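# Press down the red end of the dolly caster brake

## Task

Set the dolly caster's brake by pushing the red end of its brake pedal down, so it stays locked on its own after the gripper lets go (holding it down with the robot does not count), and keep the dolly in its original spot without shifting or rotating it.

## Robot and tools

Robot: one Doosan M1013 six-joint arm carrying a Robotiq 2F-140 two-finger gripper. There is only one arm, so every call carries a single target. Cameras: cam_high and cam_low (672x504 each) and cam_wrist (616x616), which rides on the gripper.

Frame: all positions and orientations are in the scene frame. Its origin sits on the table surface right under the arm's base, +z is up, and +y lies to the left for someone looking along +x. Distances are in metres, angles in radians, velocities in m/s and rad/s. The gripper's fingers extend along its own +z axis and close along its own y axis. end_effector_position is the spot between the pads when they are shut; closed fingertips stick out about 33 mm past it, fully open ones about 9 mm. While closing, the fingertips also travel roughly 24 mm farther from the arm, so keep that clearance above surfaces.

The row: every moving command is one row of 10 plain numbers in this order: x, y, z, qw, qx, qy, qz, position, force_limit, speed. x, y, z are an absolute target for end_effector_position in metres; qw, qx, qy, qz are an absolute target orientation quaternion, w first; both are in the scene frame, so this part is a pose, not an offset. Repeat the wanted quaternion in every row, since the reported one may drift. The last three numbers each lie in -1 to 1 and control the fingers: position +1 is fully open (140 mm), about -0.8 is where the pads touch, -1 closes until blocked; force_limit goes from about 14 N at -1 through 60 N at 0 to 107 N at +1; speed of the finger gap goes from about 30 mm/s at -1 to 140 at 0 to 250 at +1.

Tools:
- execute_actions(actions, pictures): actions is a list holding at most one item, or empty. An empty list just reports the current state. An item {"rows": [[10 numbers], ...], "steps": n} plays up to 15 rows, one per 1/30 s control step (n up to 15, default 15); if fewer rows than steps, the final row repeats. An item {"steps": n} with no rows is a wait of up to 300 steps counted from the previous result, your thinking time included. A target more than 0.6 m away from the last reported position along any gripper axis is refused and nothing moves. pictures (true/false) chooses whether images come back.
- move(target, speed): target is one row as above (absolute pose plus finger numbers, finger numbers sent at once). The gripper follows a straight path from its present location toward that pose, taking 0.5 to 10 s (longer paths get cut off at 10 s). speed is the path's peak in m/s, 0.002 to 0.5, default 0.25; rotation is capped at twice that in rad/s. It does not avoid obstacles and may overshoot the nominal speed, especially with the arm stretched out.
- wait(seconds): 0 to 10 s, sends nothing new.
- zoom_image(camera, region): region is [x0, y0, x1, y1] in pixels of that camera's latest image, top-left at (0,0), no more than 504x504.
- read_manual(section): only licence texts; moves nothing.
- finished_scene(scene): ends the current scene (give its number) irrevocably and reports whether the goal holds.

Control details: each step the commanded pose is trimmed to within 70 mm and 16 degrees of the measured pose, then damped inverse kinematics chases it, favouring position over orientation. After an action ends the arm only continues to the last trimmed pose, so a distant target may need several actions; read the result pose and send the remainder. The elbow never quite straightens. Joint speed caps: waist and shoulder 2.09, elbow 3.14, the three wrist joints 3.93 rad/s.

Reading results: the state line gives the hand pose and velocities. "Hand target" shows what the controller is currently heading to. "pose unreachable" and HELD steps mean the clearance check altered or blocked your row (a mount under the base counts as arm). A move adds a "move:" line: done (settled near target), off_target, moving, held or fault, plus active limits; limits=paced means the pose was clipped, limits=held means some steps were blocked and the arm may then jump faster. object_status: 0 moving, 1 blocked while opening, 2 blocked while closing (a grip), 3 reached the requested position or pads met. position_measured is in counts, 3 open to 230 closed, not linear. To squeeze harder during a grip, raise force_limit and nudge position, e.g. -1 to -0.98. Flange force is the controller's estimate of external force on the gripper; it is noisy and may read "no reading". MOTOR HOT warns of overheating; an OVER-TEMPERATURE FAULT brakes the arm until it cools.

Cautions: the arm is very stiff. Pressing even slightly beyond a firm contact, or hitting fast, can trigger a fault that freezes the arm for 10 s and drops the rest of the call: this happens when a joint's torque reaches its load limit (waist and shoulder 323, elbow 152, wrist joints 42.7 N m) or any outside force reaches 144 N. For the pedal, approach slowly, aim the target only a little past contact, and release so the brake stays latched by itself. Do not shove or spin the dolly, and never knock anything off the table. Expect occasional brief disturbances to held or loose objects. Time passes while you think, so keep replies short.

Each tool is called after "Request:" as a command line: name --argument value for each argument, lists and objects as JSON in quotes; but a table of rows of numbers goes row by row, as --pt "numbers of a row", without its own name.

## Session

Request:
execute_actions --actions '[]'

Scene clock: 0.00 s of 3810.00 s.
end_effector_position=(+0.5034, +0.2490, +0.2814) position_measured=3 object_status=3 end_effector_quat_wxyz=(-0.273, +0.796, -0.096, -0.532) end_effector_velocity=(-0.000, -0.000, -0.000) end_effector_angular_velocity=(-0.001, +0.001, +0.001)
Joint positions: [0.052 0.546 1.674 0.69  2.021 1.769]
Joint velocities: [ 0.     0.     0.    -0.001  0.001  0.001]
Flange force (N, the push that the arm receives, along the gripper's own x y z axes): no reading
Hand target: +0.503, +0.249, +0.281; -0.273, +0.796, -0.096, -0.532

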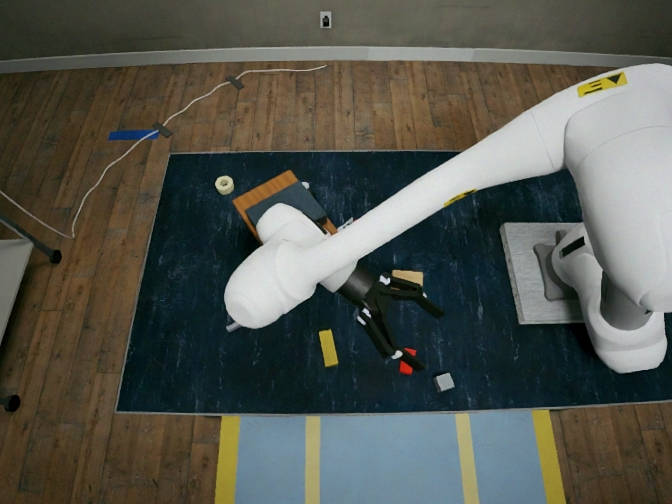

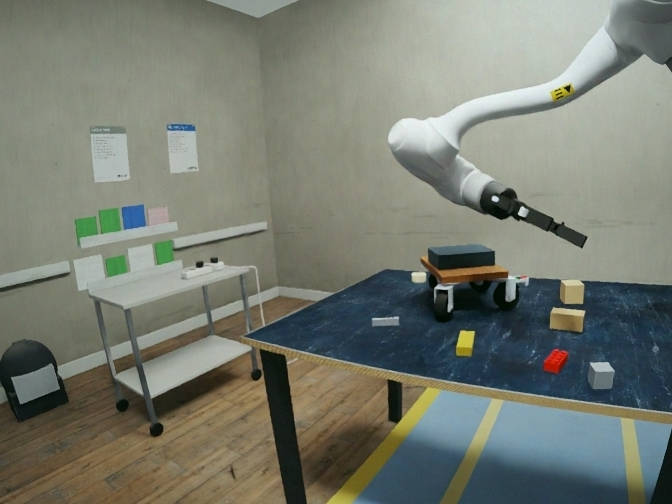

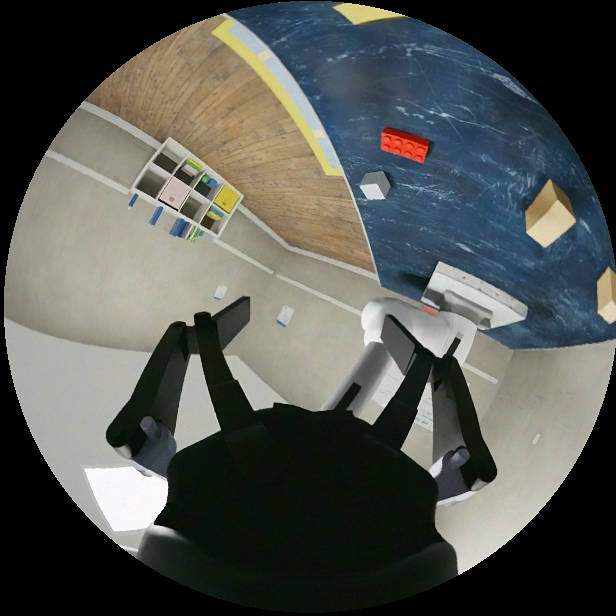

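Request:
zoom_image --camera "cam_low" --region '[400, 230, 600, 340]'

Request:
zoom_image --camera "cam_high" --region '[210, 150, 410, 300]'

Region (400, 230, 600, 340) of cam_low's 672x504 image, scaled by 2.520, with more detail than that image has; it fills the top 277 rows of this view, and the rest is white.

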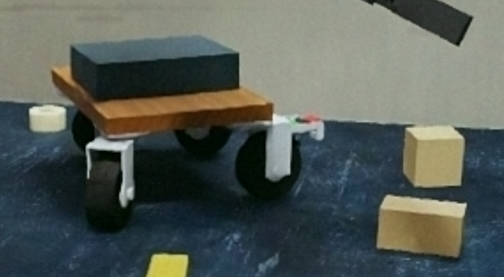

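Region (210, 150, 410, 300) of cam_high's 672x504 image, scaled by 2.520, with more detail than that image has; it fills the top 378 rows of this view, and the rest is white.

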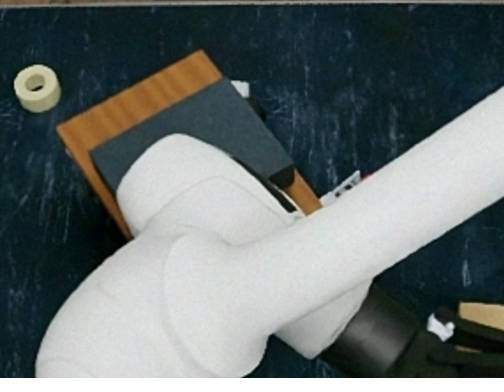

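Request:
move --target '[0.58, -0.12, 0.32, 0, 1, 0, 0, -1, 0, 0]' --speed 0.3

Scene clock: 11.07 s of 3810.00 s.
end_effector_position=(+0.5804, -0.1201, +0.3200) position_measured=233 object_status=3 end_effector_quat_wxyz=(-0.000, +1.000, -0.000, -0.000) end_effector_velocity=(-0.000, -0.000, +0.000) end_effector_angular_velocity=(-0.001, +0.000, +0.000)
Joint positions: [-0.26   0.079  1.766  0.004  1.29   1.304]
Joint velocities: [ 0.    -0.001  0.    -0.001  0.001  0.   ]
Flange force (N, the push that the arm receives, along the gripper's own x y z axes): [3.2 2.7 -1.9]
Hand target: +0.580, -0.120, +0.320; -0.000, +1.000, -0.000, -0.000
Off the commanded pose: 0.000 m, 0 deg.
After step 90, 5.53 s passed at rest.
move: done

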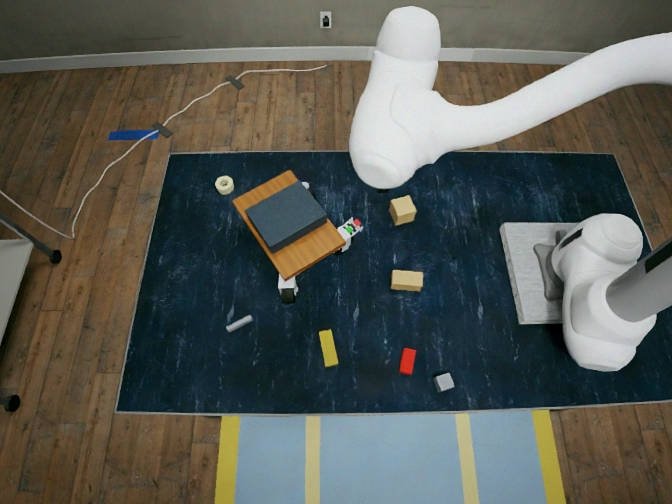

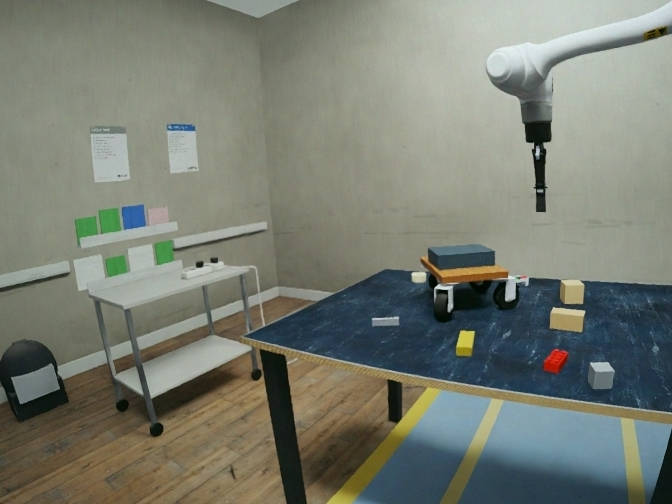

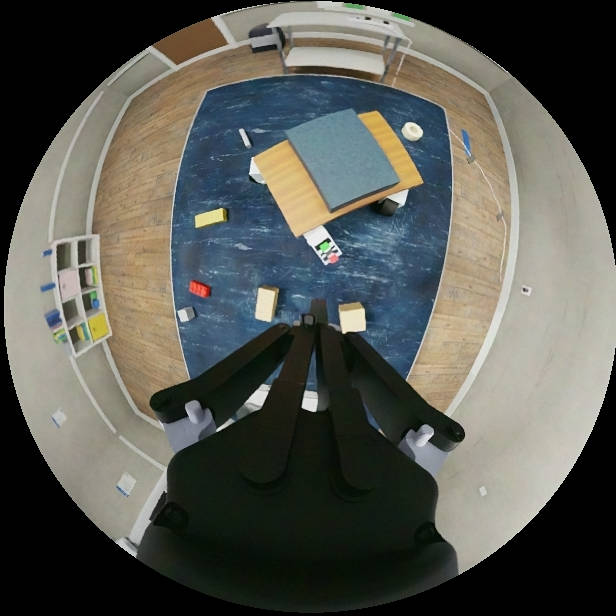

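Request:
zoom_image --camera "cam_high" --region '[310, 195, 390, 265]'

Request:
zoom_image --camera "cam_wrist" --region '[280, 210, 370, 300]'

Request:
zoom_image --camera "cam_low" --region '[480, 255, 550, 315]'

Region (310, 195, 390, 265) of cam_high's 672x504 image, scaled by 6.300, with more detail than that image has; it fills the top 441 rows of this view, and the rest is white.

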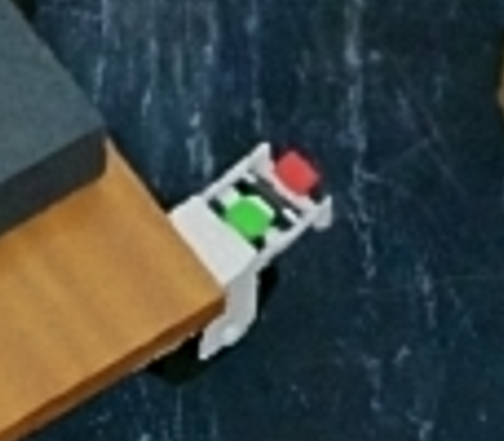

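Region (280, 210, 370, 300) of cam_wrist's 616x616 image, scaled by 5.600, with more detail than that image has.

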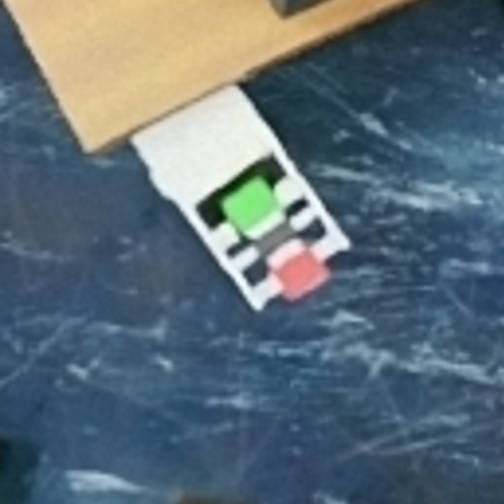

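Region (480, 255, 550, 315) of cam_low's 672x504 image, scaled by 7.200, with more detail than that image has; it fills the top 432 rows of this view, and the rest is white.

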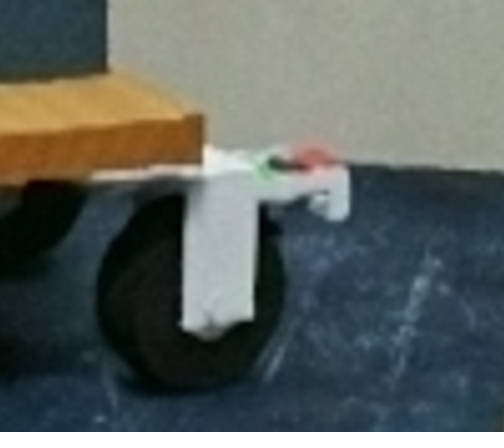

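Request:
move --target '[0.605, -0.15, 0.19, 0, 0.9537, 0.3007, 0, -1, 0, 0]' --speed 0.2

Scene clock: 48.27 s of 3810.00 s.
end_effector_position=(+0.6048, -0.1499, +0.1900) position_measured=233 object_status=3 end_effector_quat_wxyz=(-0.000, +0.954, +0.301, +0.000) end_effector_velocity=(+0.000, +0.000, -0.000) end_effector_angular_velocity=(+0.001, -0.000, +0.001)
Joint positions: [-0.295  0.21   1.865  0.004  1.06   0.656]
Joint velocities: [ 0.     0.     0.     0.001 -0.    -0.001]
Flange force (N, the push that the arm receives, along the gripper's own x y z axes): [-0.5 5.0 -0.2]
Hand target: +0.605, -0.150, +0.190; -0.000, +0.954, +0.301, +0.000
Off the commanded pose: 0.000 m, 0 deg.
After step 90, 32.33 s passed at rest.
move: done

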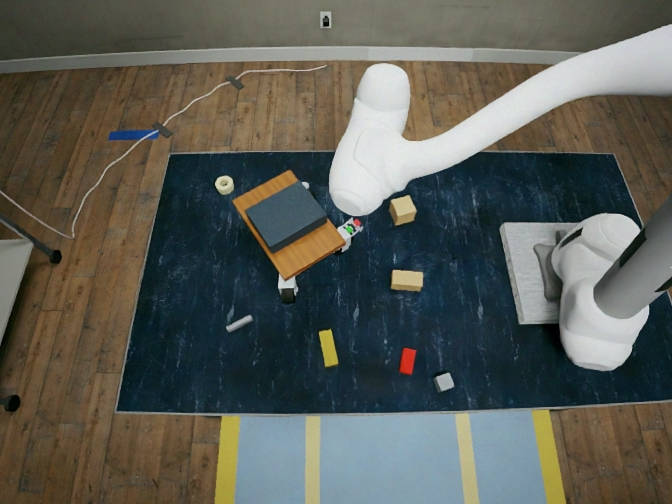

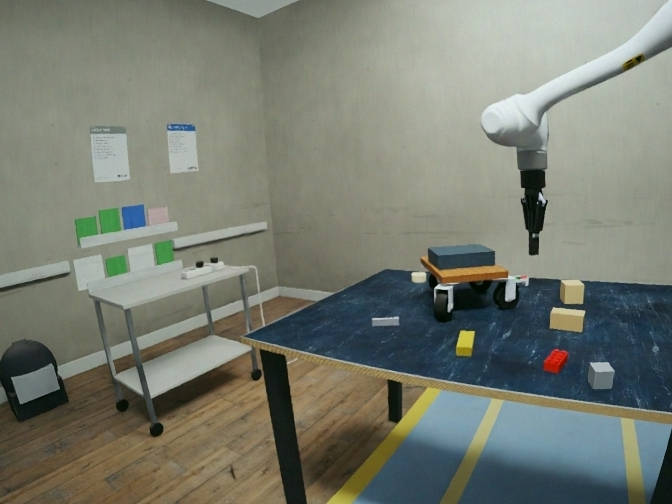

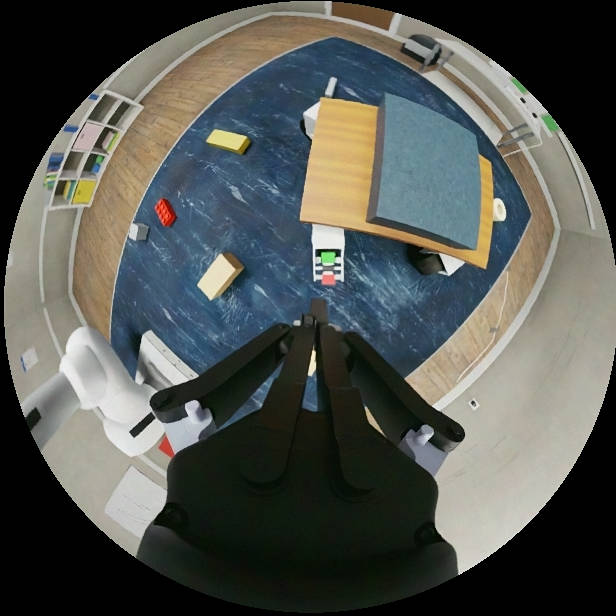

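Request:
zoom_image --camera "cam_wrist" --region '[270, 215, 380, 345]'

Request:
zoom_image --camera "cam_low" --region '[480, 220, 570, 315]'

Region (270, 215, 380, 345) of cam_wrist's 616x616 image, scaled by 3.877, with more detail than that image has; it fills the left 426 columns of this view, and the rest is white.

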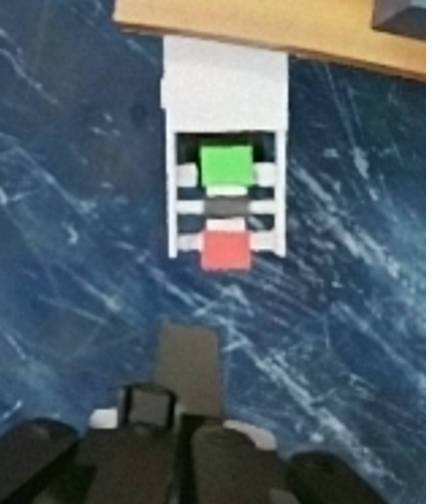

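Region (480, 220, 570, 315) of cam_low's 672x504 image, scaled by 5.305, with more detail than that image has; it fills the left 477 columns of this view, and the rest is white.

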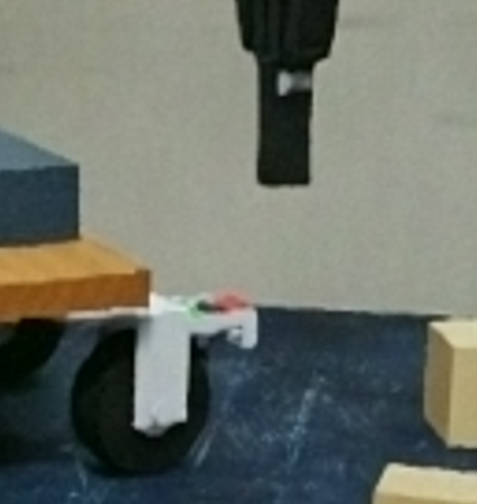

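Request:
move --target '[0.622, -0.150, 0.148, 0, 0.9537, 0.3007, 0, -1, 0, 0]' --speed 0.08

Scene clock: 74.80 s of 3810.00 s.
end_effector_position=(+0.6219, -0.1499, +0.1479) position_measured=233 object_status=3 end_effector_quat_wxyz=(-0.000, +0.954, +0.301, -0.000) end_effector_velocity=(-0.000, -0.000, +0.000) end_effector_angular_velocity=(-0.001, -0.000, -0.000)
Joint positions: [-0.287  0.27   1.872  0.004  0.992  0.664]
Joint velocities: [-0.    -0.    -0.    -0.001  0.     0.   ]
Flange force (N, the push that the arm receives, along the gripper's own x y z axes): [-0.2 3.6 -0.4]
Hand target: +0.622, -0.150, +0.148; -0.000, +0.954, +0.301, +0.000
Off the commanded pose: 0.000 m, 0 deg.
After step 90, 22.70 s passed at rest.
move: done

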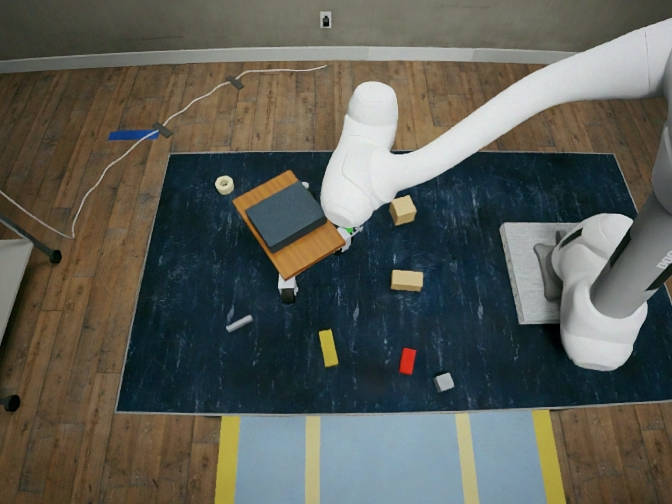

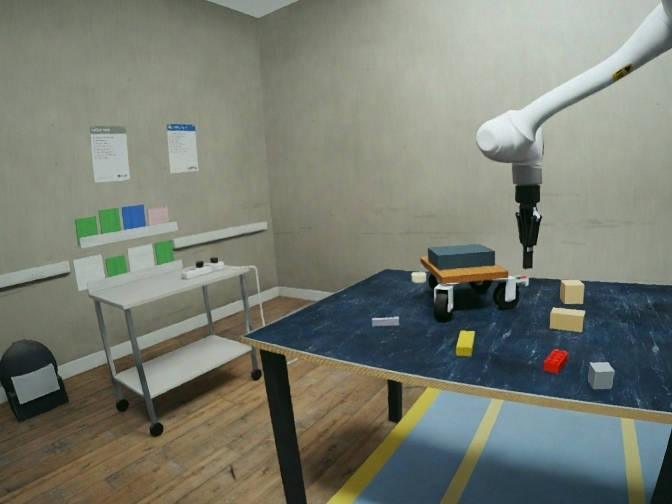

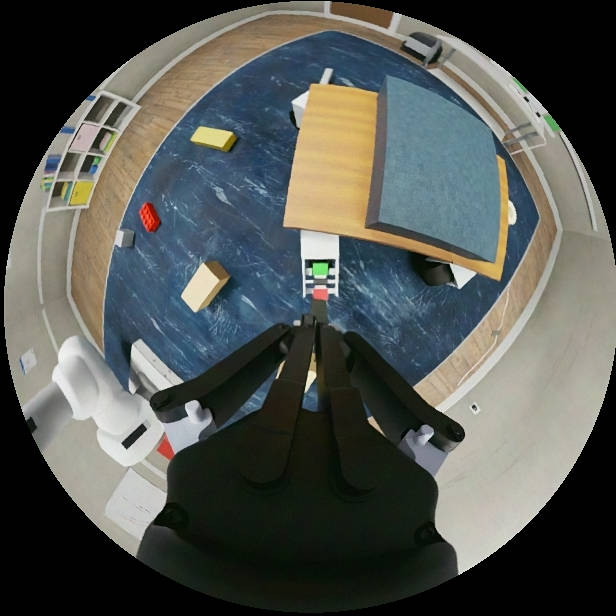

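Request:
zoom_image --camera "cam_wrist" --region '[280, 240, 360, 330]'

Request:
zoom_image --camera "cam_low" --region '[490, 240, 560, 310]'

Region (280, 240, 360, 330) of cam_wrist's 616x616 image, scaled by 5.600, with more detail than that image has.

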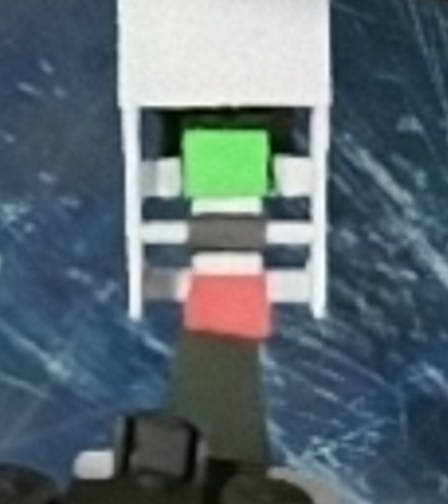

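Region (490, 240, 560, 310) of cam_low's 672x504 image, scaled by 7.200, with more detail than that image has.

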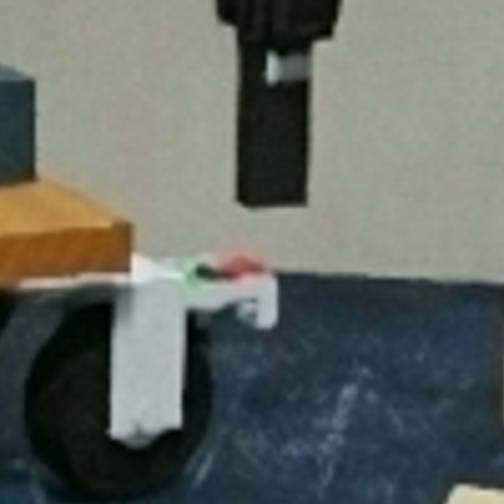

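Request:
move --target '[0.6253, -0.1479, 0.132, 0, 0.9537, 0.3007, 0, -1, 0, 0]' --speed 0.03

Scene clock: 81.60 s of 3810.00 s.
end_effector_position=(+0.6253, -0.1479, +0.1320) position_measured=233 object_status=3 end_effector_quat_wxyz=(-0.000, +0.954, +0.301, -0.000) end_effector_velocity=(+0.000, +0.000, +0.000) end_effector_angular_velocity=(+0.000, +0.000, -0.001)
Joint positions: [-0.282  0.289  1.881  0.004  0.965  0.669]
Joint velocities: [ 0.    -0.    -0.     0.     0.001  0.001]
Flange force (N, the push that the arm receives, along the gripper's own x y z axes): [0.4 3.2 -0.6]
Hand target: +0.625, -0.148, +0.132; -0.000, +0.954, +0.301, +0.000
Off the commanded pose: 0.000 m, 0 deg.
After step 90, 3.03 s passed at rest.
move: done

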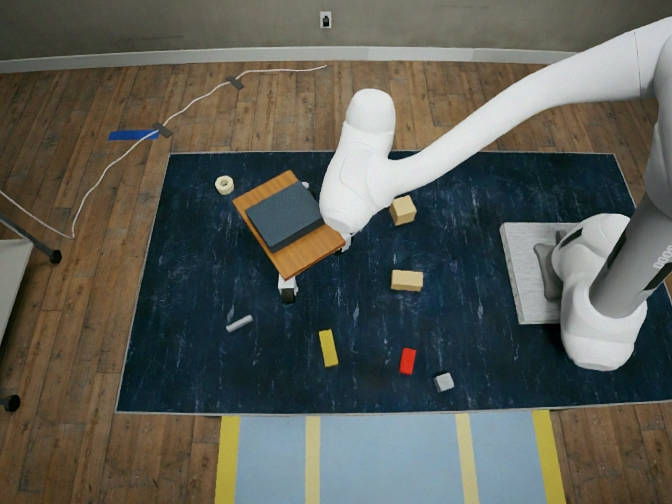

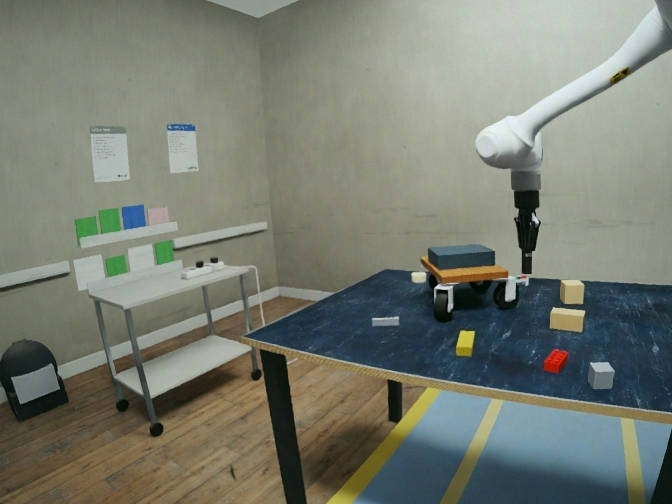

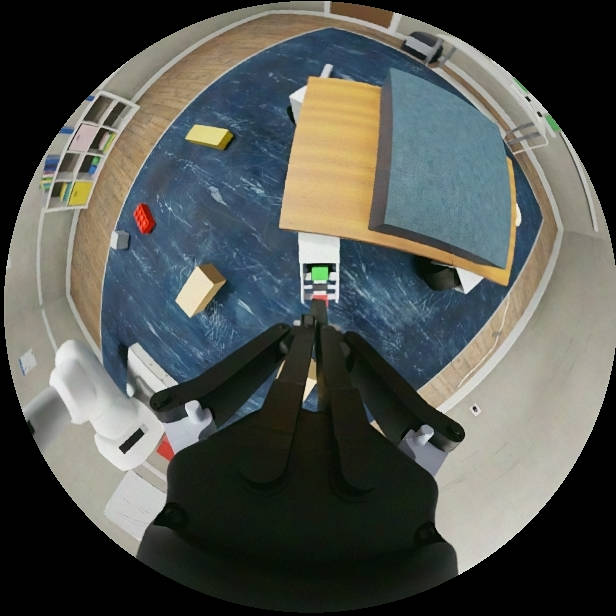

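Request:
zoom_image --camera "cam_wrist" --region '[280, 240, 360, 330]'

Request:
zoom_image --camera "cam_low" --region '[495, 250, 555, 310]'

Region (280, 240, 360, 330) of cam_wrist's 616x616 image, scaled by 5.600, with more detail than that image has.

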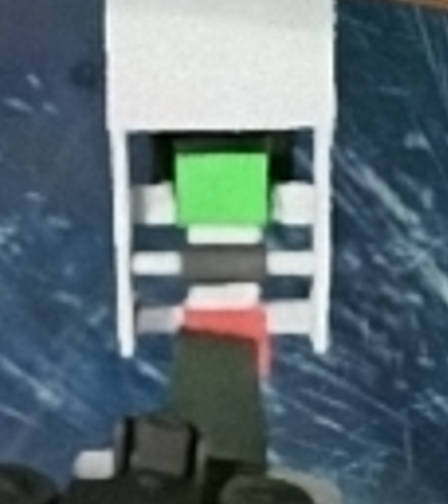

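Region (495, 250, 555, 310) of cam_low's 672x504 image, scaled by 8.400, with more detail than that image has.

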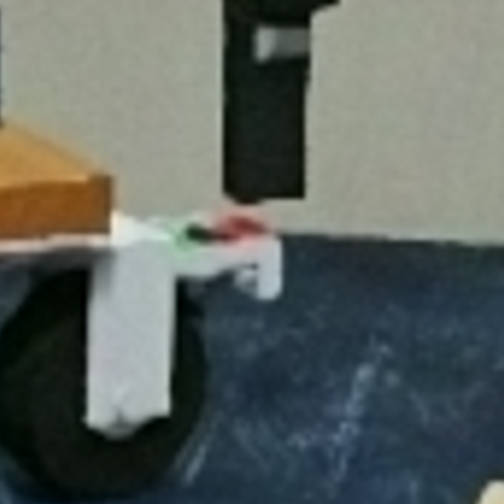

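Request:
execute_actions --actions '[{"rows": [[0.6253,-0.1479,0.1315,0,0.9537,0.3007,0,-1,0,0],[0.6253,-0.1479,0.131,0,0.9537,0.3007,0,-1,0,0],[0.6253,-0.1479,0.1305,0,0.9537,0.3007,0,-1,0,0],[0.6253,-0.1479,0.130,0,0.9537,0.3007,0,-1,0,0],[0.6253,-0.1479,0.1295,0,0.9537,0.3007,0,-1,0,0],[0.6253,-0.1479,0.129,0,0.9537,0.3007,0,-1,0,0],[0.6253,-0.1479,0.1285,0,0.9537,0.3007,0,-1,0,0],[0.6253,-0.1479,0.128,0,0.9537,0.3007,0,-1,0,0],[0.6253,-0.1479,0.1275,0,0.9537,0.3007,0,-1,0,0],[0.6253,-0.1479,0.127,0,0.9537,0.3007,0,-1,0,0],[0.6253,-0.1479,0.1265,0,0.9537,0.3007,0,-1,0,0],[0.6253,-0.1479,0.126,0,0.9537,0.3007,0,-1,0,0],[0.6253,-0.1479,0.1255,0,0.9537,0.3007,0,-1,0,0],[0.6253,-0.1479,0.125,0,0.9537,0.3007,0,-1,0,0]], "steps": 15}]' --pictures false

Scene clock: 93.10 s of 3810.00 s.
end_effector_position=(+0.6253, -0.1479, +0.1251) position_measured=233 object_status=3 end_effector_quat_wxyz=(-0.000, +0.954, +0.301, -0.000) end_effector_velocity=(-0.001, -0.000, -0.008) end_effector_angular_velocity=(+0.001, +0.003, -0.004)
Joint positions: [-0.282  0.296  1.886  0.004  0.952  0.669]
Joint velocities: [-0.001  0.008  0.007  0.    -0.012  0.003]
Flange force (N, the push that the arm receives, along the gripper's own x y z axes): [-0.4 3.5 -0.6]
Hand target: +0.625, -0.148, +0.125; -0.000, +0.954, +0.301, +0.000
Off the commanded pose: 0.000 m, 0 deg.
Steps of this call (steps 1 to 90: nothing new was sent; then 8.00 s passed at rest; steps 91 to 105: all 15 steps of this action). Readings (end_effector_position | what the end effector reports):
91: (+0.6253, -0.1479, +0.1320) | position_measured=233 object_status=3
92: (+0.6255, -0.1479, +0.1317) | position_measured=233 object_status=3
94: (+0.6254, -0.1479, +0.1307) | position_measured=233 object_status=3
98: (+0.6253, -0.1479, +0.1286) | position_measured=233 object_status=3
105: the state above

Request:
move --target '[0.6253, -0.1479, 0.122, 0, 0.9537, 0.3007, 0, -1, 0, 0]' --speed 0.006

Scene clock: 95.60 s of 3810.00 s.
end_effector_position=(+0.6253, -0.1479, +0.1220) position_measured=233 object_status=3 end_effector_quat_wxyz=(+0.000, +0.954, +0.301, +0.000) end_effector_velocity=(-0.000, -0.001, +0.000) end_effector_angular_velocity=(-0.001, +0.001, -0.002)
Joint positions: [-0.282  0.299  1.889  0.004  0.947  0.669]
Joint velocities: [-0.001  0.    -0.    -0.001  0.001  0.002]
Flange force (N, the push that the arm receives, along the gripper's own x y z axes): [-1.7 4.1 -9.7]
Hand target: +0.625, -0.148, +0.122; -0.000, +0.954, +0.301, +0.000
Off the commanded pose: 0.000 m, 0 deg.
move: done

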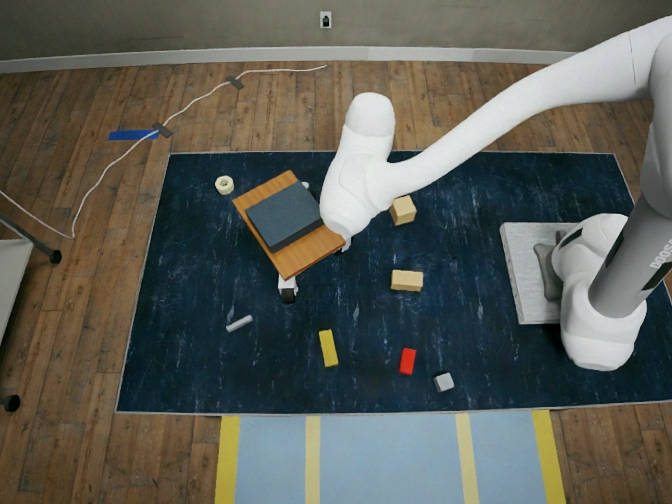

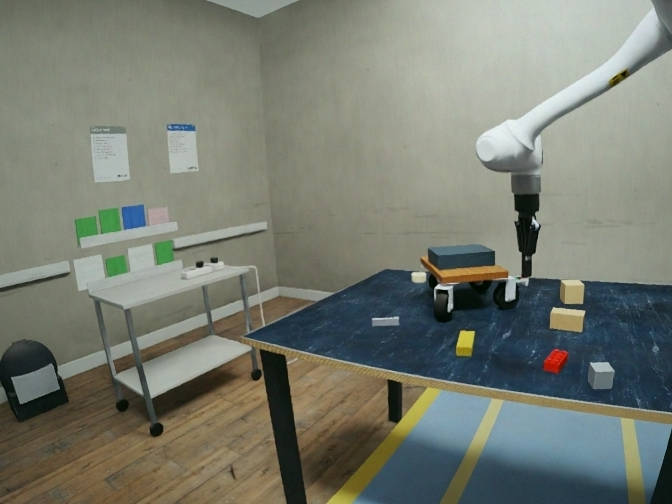

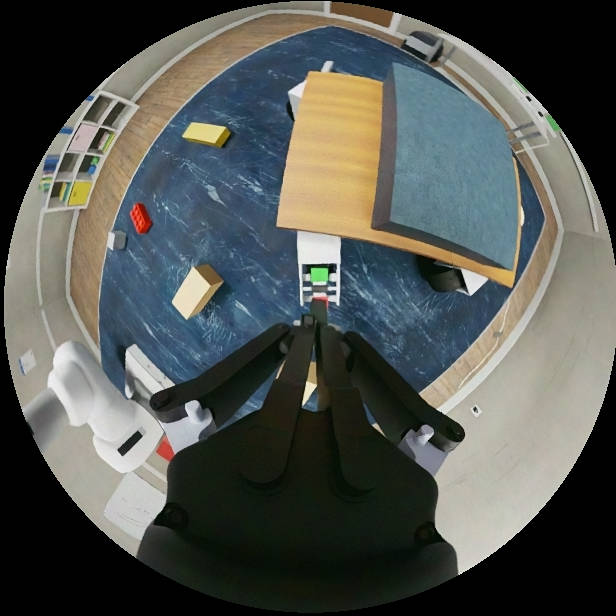

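Contact at about 9 N. Continue gently.

Request:
move --target '[0.6253, -0.1479, 0.1195, 0, 0.9537, 0.3007, 0, -1, 0, 0]' --speed 0.005

Scene clock: 98.13 s of 3810.00 s.
end_effector_position=(+0.6253, -0.1479, +0.1195) position_measured=233 object_status=3 end_effector_quat_wxyz=(-0.000, +0.954, +0.301, -0.000) end_effector_velocity=(+0.000, -0.000, +0.000) end_effector_angular_velocity=(-0.000, -0.001, -0.002)
Joint positions: [-0.282  0.302  1.891  0.004  0.942  0.669]
Joint velocities: [-0.    -0.    -0.    -0.    -0.001  0.002]
Flange force (N, the push that the arm receives, along the gripper's own x y z axes): [-3.1 3.4 -5.6]
Hand target: +0.625, -0.148, +0.120; -0.000, +0.954, +0.301, +0.000
Off the commanded pose: 0.000 m, 0 deg.
move: done

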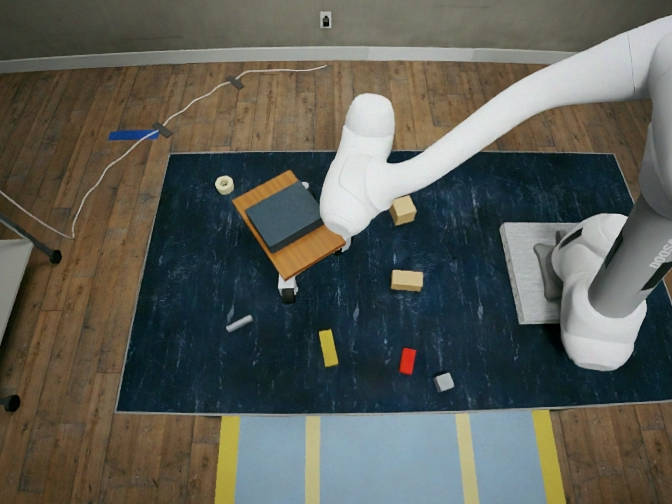

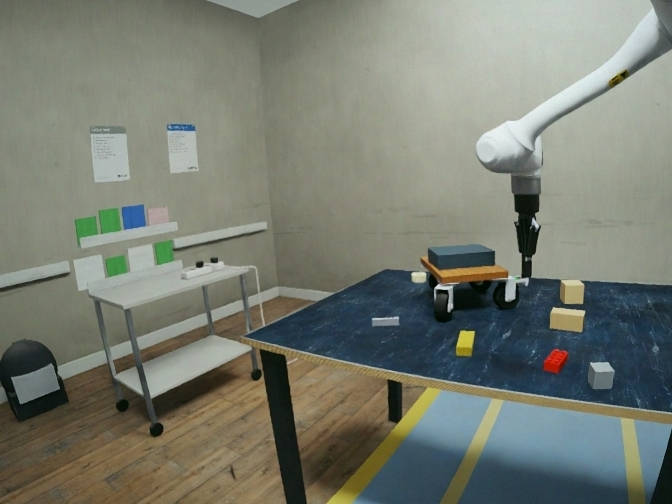

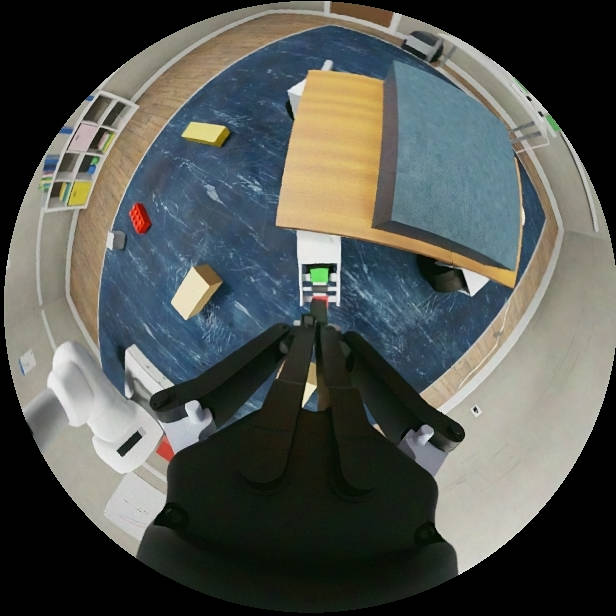

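Force is dropping (over-centre spring). A little more.

Request:
move --target '[0.6253, -0.1479, 0.1172, 0, 0.9537, 0.3007, 0, -1, 0, 0]' --speed 0.005

Scene clock: 100.87 s of 3810.00 s.
end_effector_position=(+0.6253, -0.1479, +0.1172) position_measured=233 object_status=3 end_effector_quat_wxyz=(+0.000, +0.954, +0.301, +0.000) end_effector_velocity=(-0.000, -0.000, -0.000) end_effector_angular_velocity=(-0.001, +0.001, +0.002)
Joint positions: [-0.282  0.304  1.893  0.004  0.938  0.669]
Joint velocities: [ 0.     0.     0.    -0.001 -0.    -0.001]
Flange force (N, the push that the arm receives, along the gripper's own x y z axes): [-5.1 3.9 -14.0]
Hand target: +0.625, -0.148, +0.117; -0.000, +0.954, +0.301, +0.000
Off the commanded pose: 0.000 m, 0 deg.
move: done

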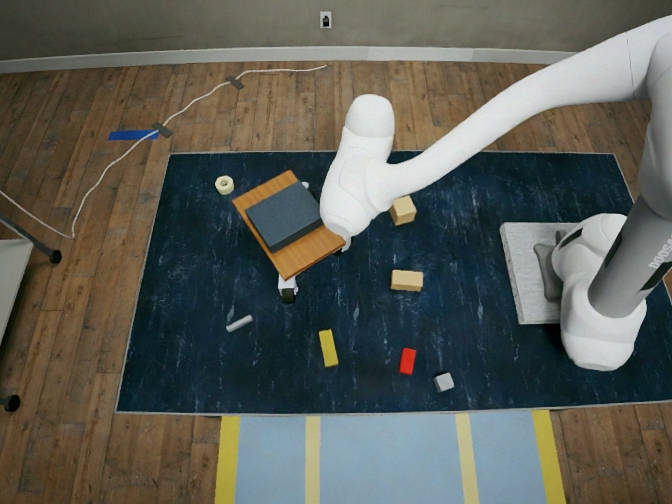

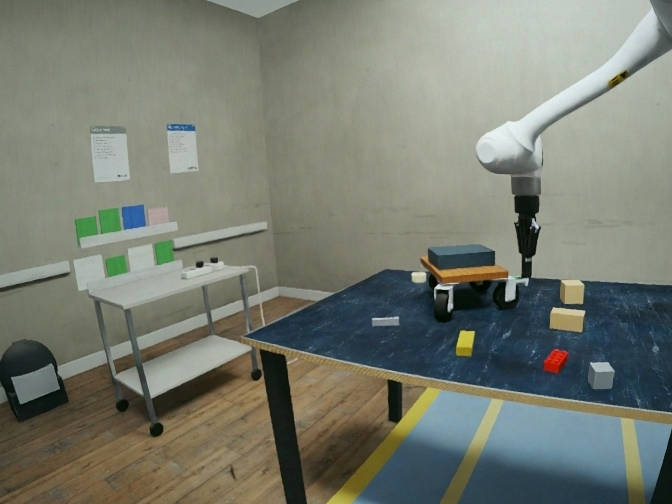

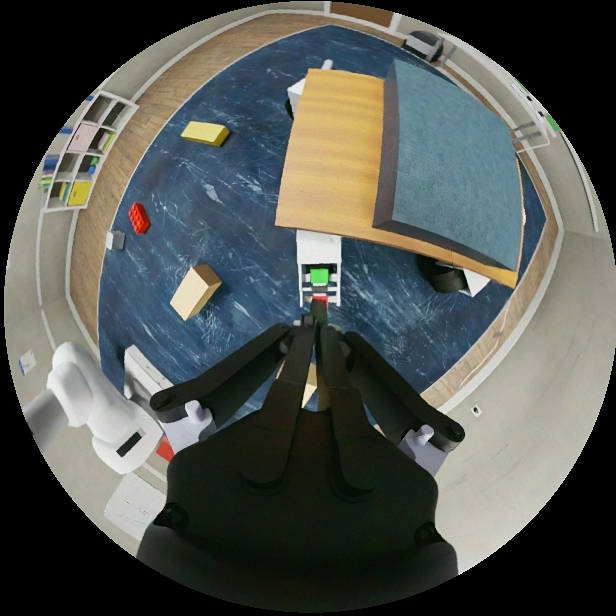

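Request:
move --target '[0.6253, -0.1479, 0.15, 0, 0.9537, 0.3007, 0, -1, 0, 0]' --speed 0.05

Request:
zoom_image --camera "cam_low" --region '[495, 250, 555, 310]'

Request:
zoom_image --camera "cam_wrist" --region '[280, 240, 360, 330]'

Scene clock: 104.50 s of 3810.00 s.
end_effector_position=(+0.6253, -0.1479, +0.1500) position_measured=233 object_status=3 end_effector_quat_wxyz=(+0.000, +0.954, +0.301, -0.000) end_effector_velocity=(+0.000, -0.000, -0.000) end_effector_angular_velocity=(+0.000, -0.000, -0.001)
Joint positions: [-0.282  0.272  1.865  0.004  0.997  0.669]
Joint velocities: [-0.     0.    -0.     0.    -0.     0.001]
Flange force (N, the push that the arm receives, along the gripper's own x y z axes): [-0.6 4.0 0.4]
Hand target: +0.625, -0.148, +0.150; +0.000, +0.954, +0.301, -0.000
Off the commanded pose: 0.000 m, 0 deg.
move: done

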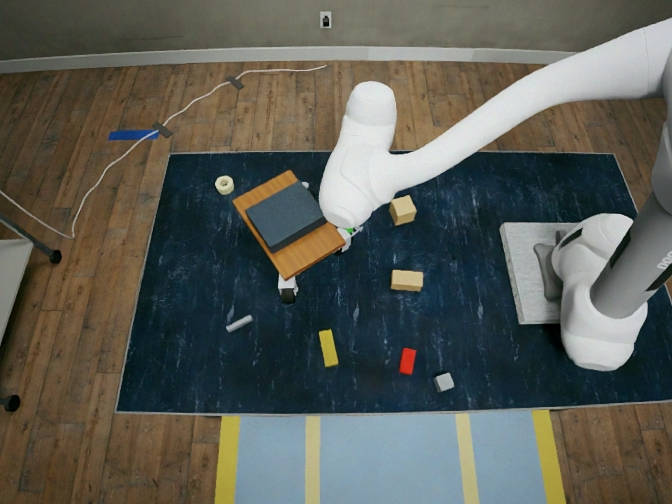

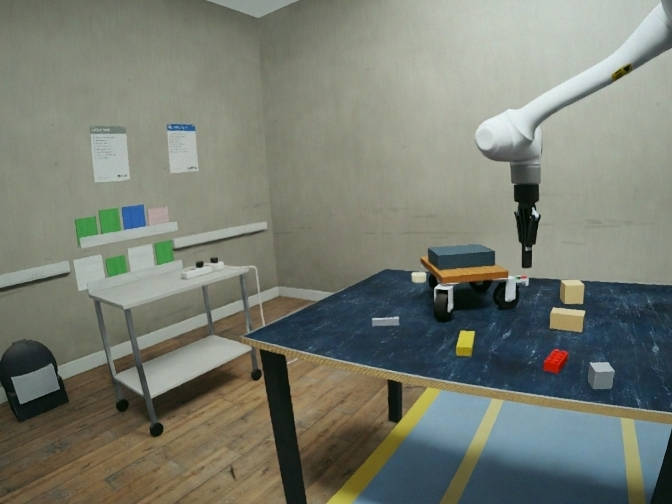

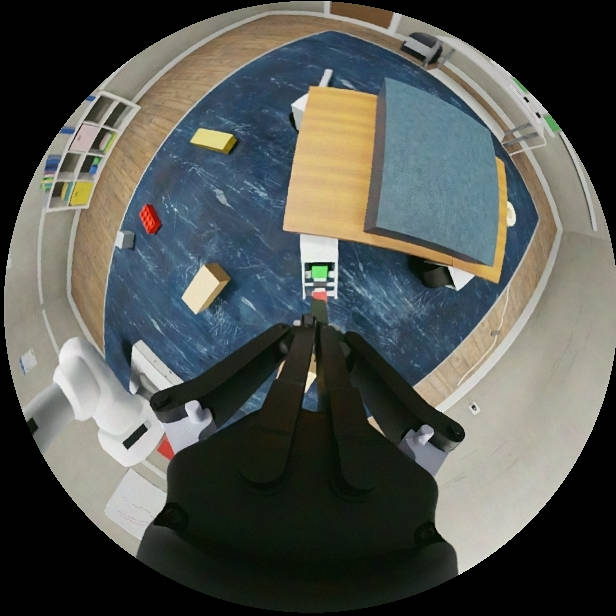

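Region (495, 250, 555, 310) of cam_low's 672x504 image, scaled by 8.400, with more detail than that image has.

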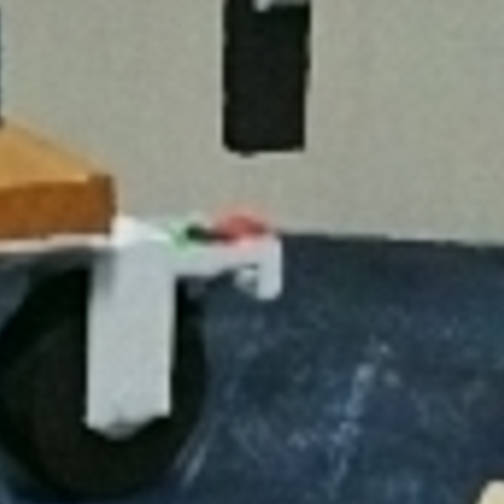

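Region (280, 240, 360, 330) of cam_wrist's 616x616 image, scaled by 5.600, with more detail than that image has.

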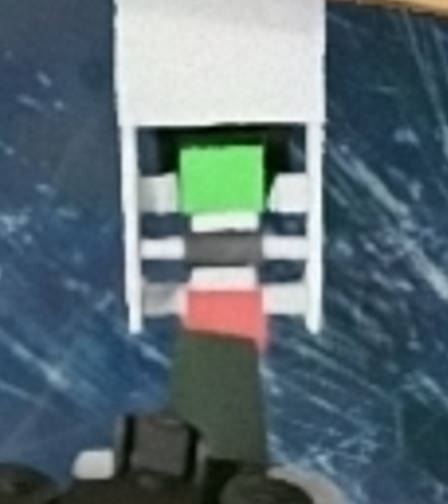

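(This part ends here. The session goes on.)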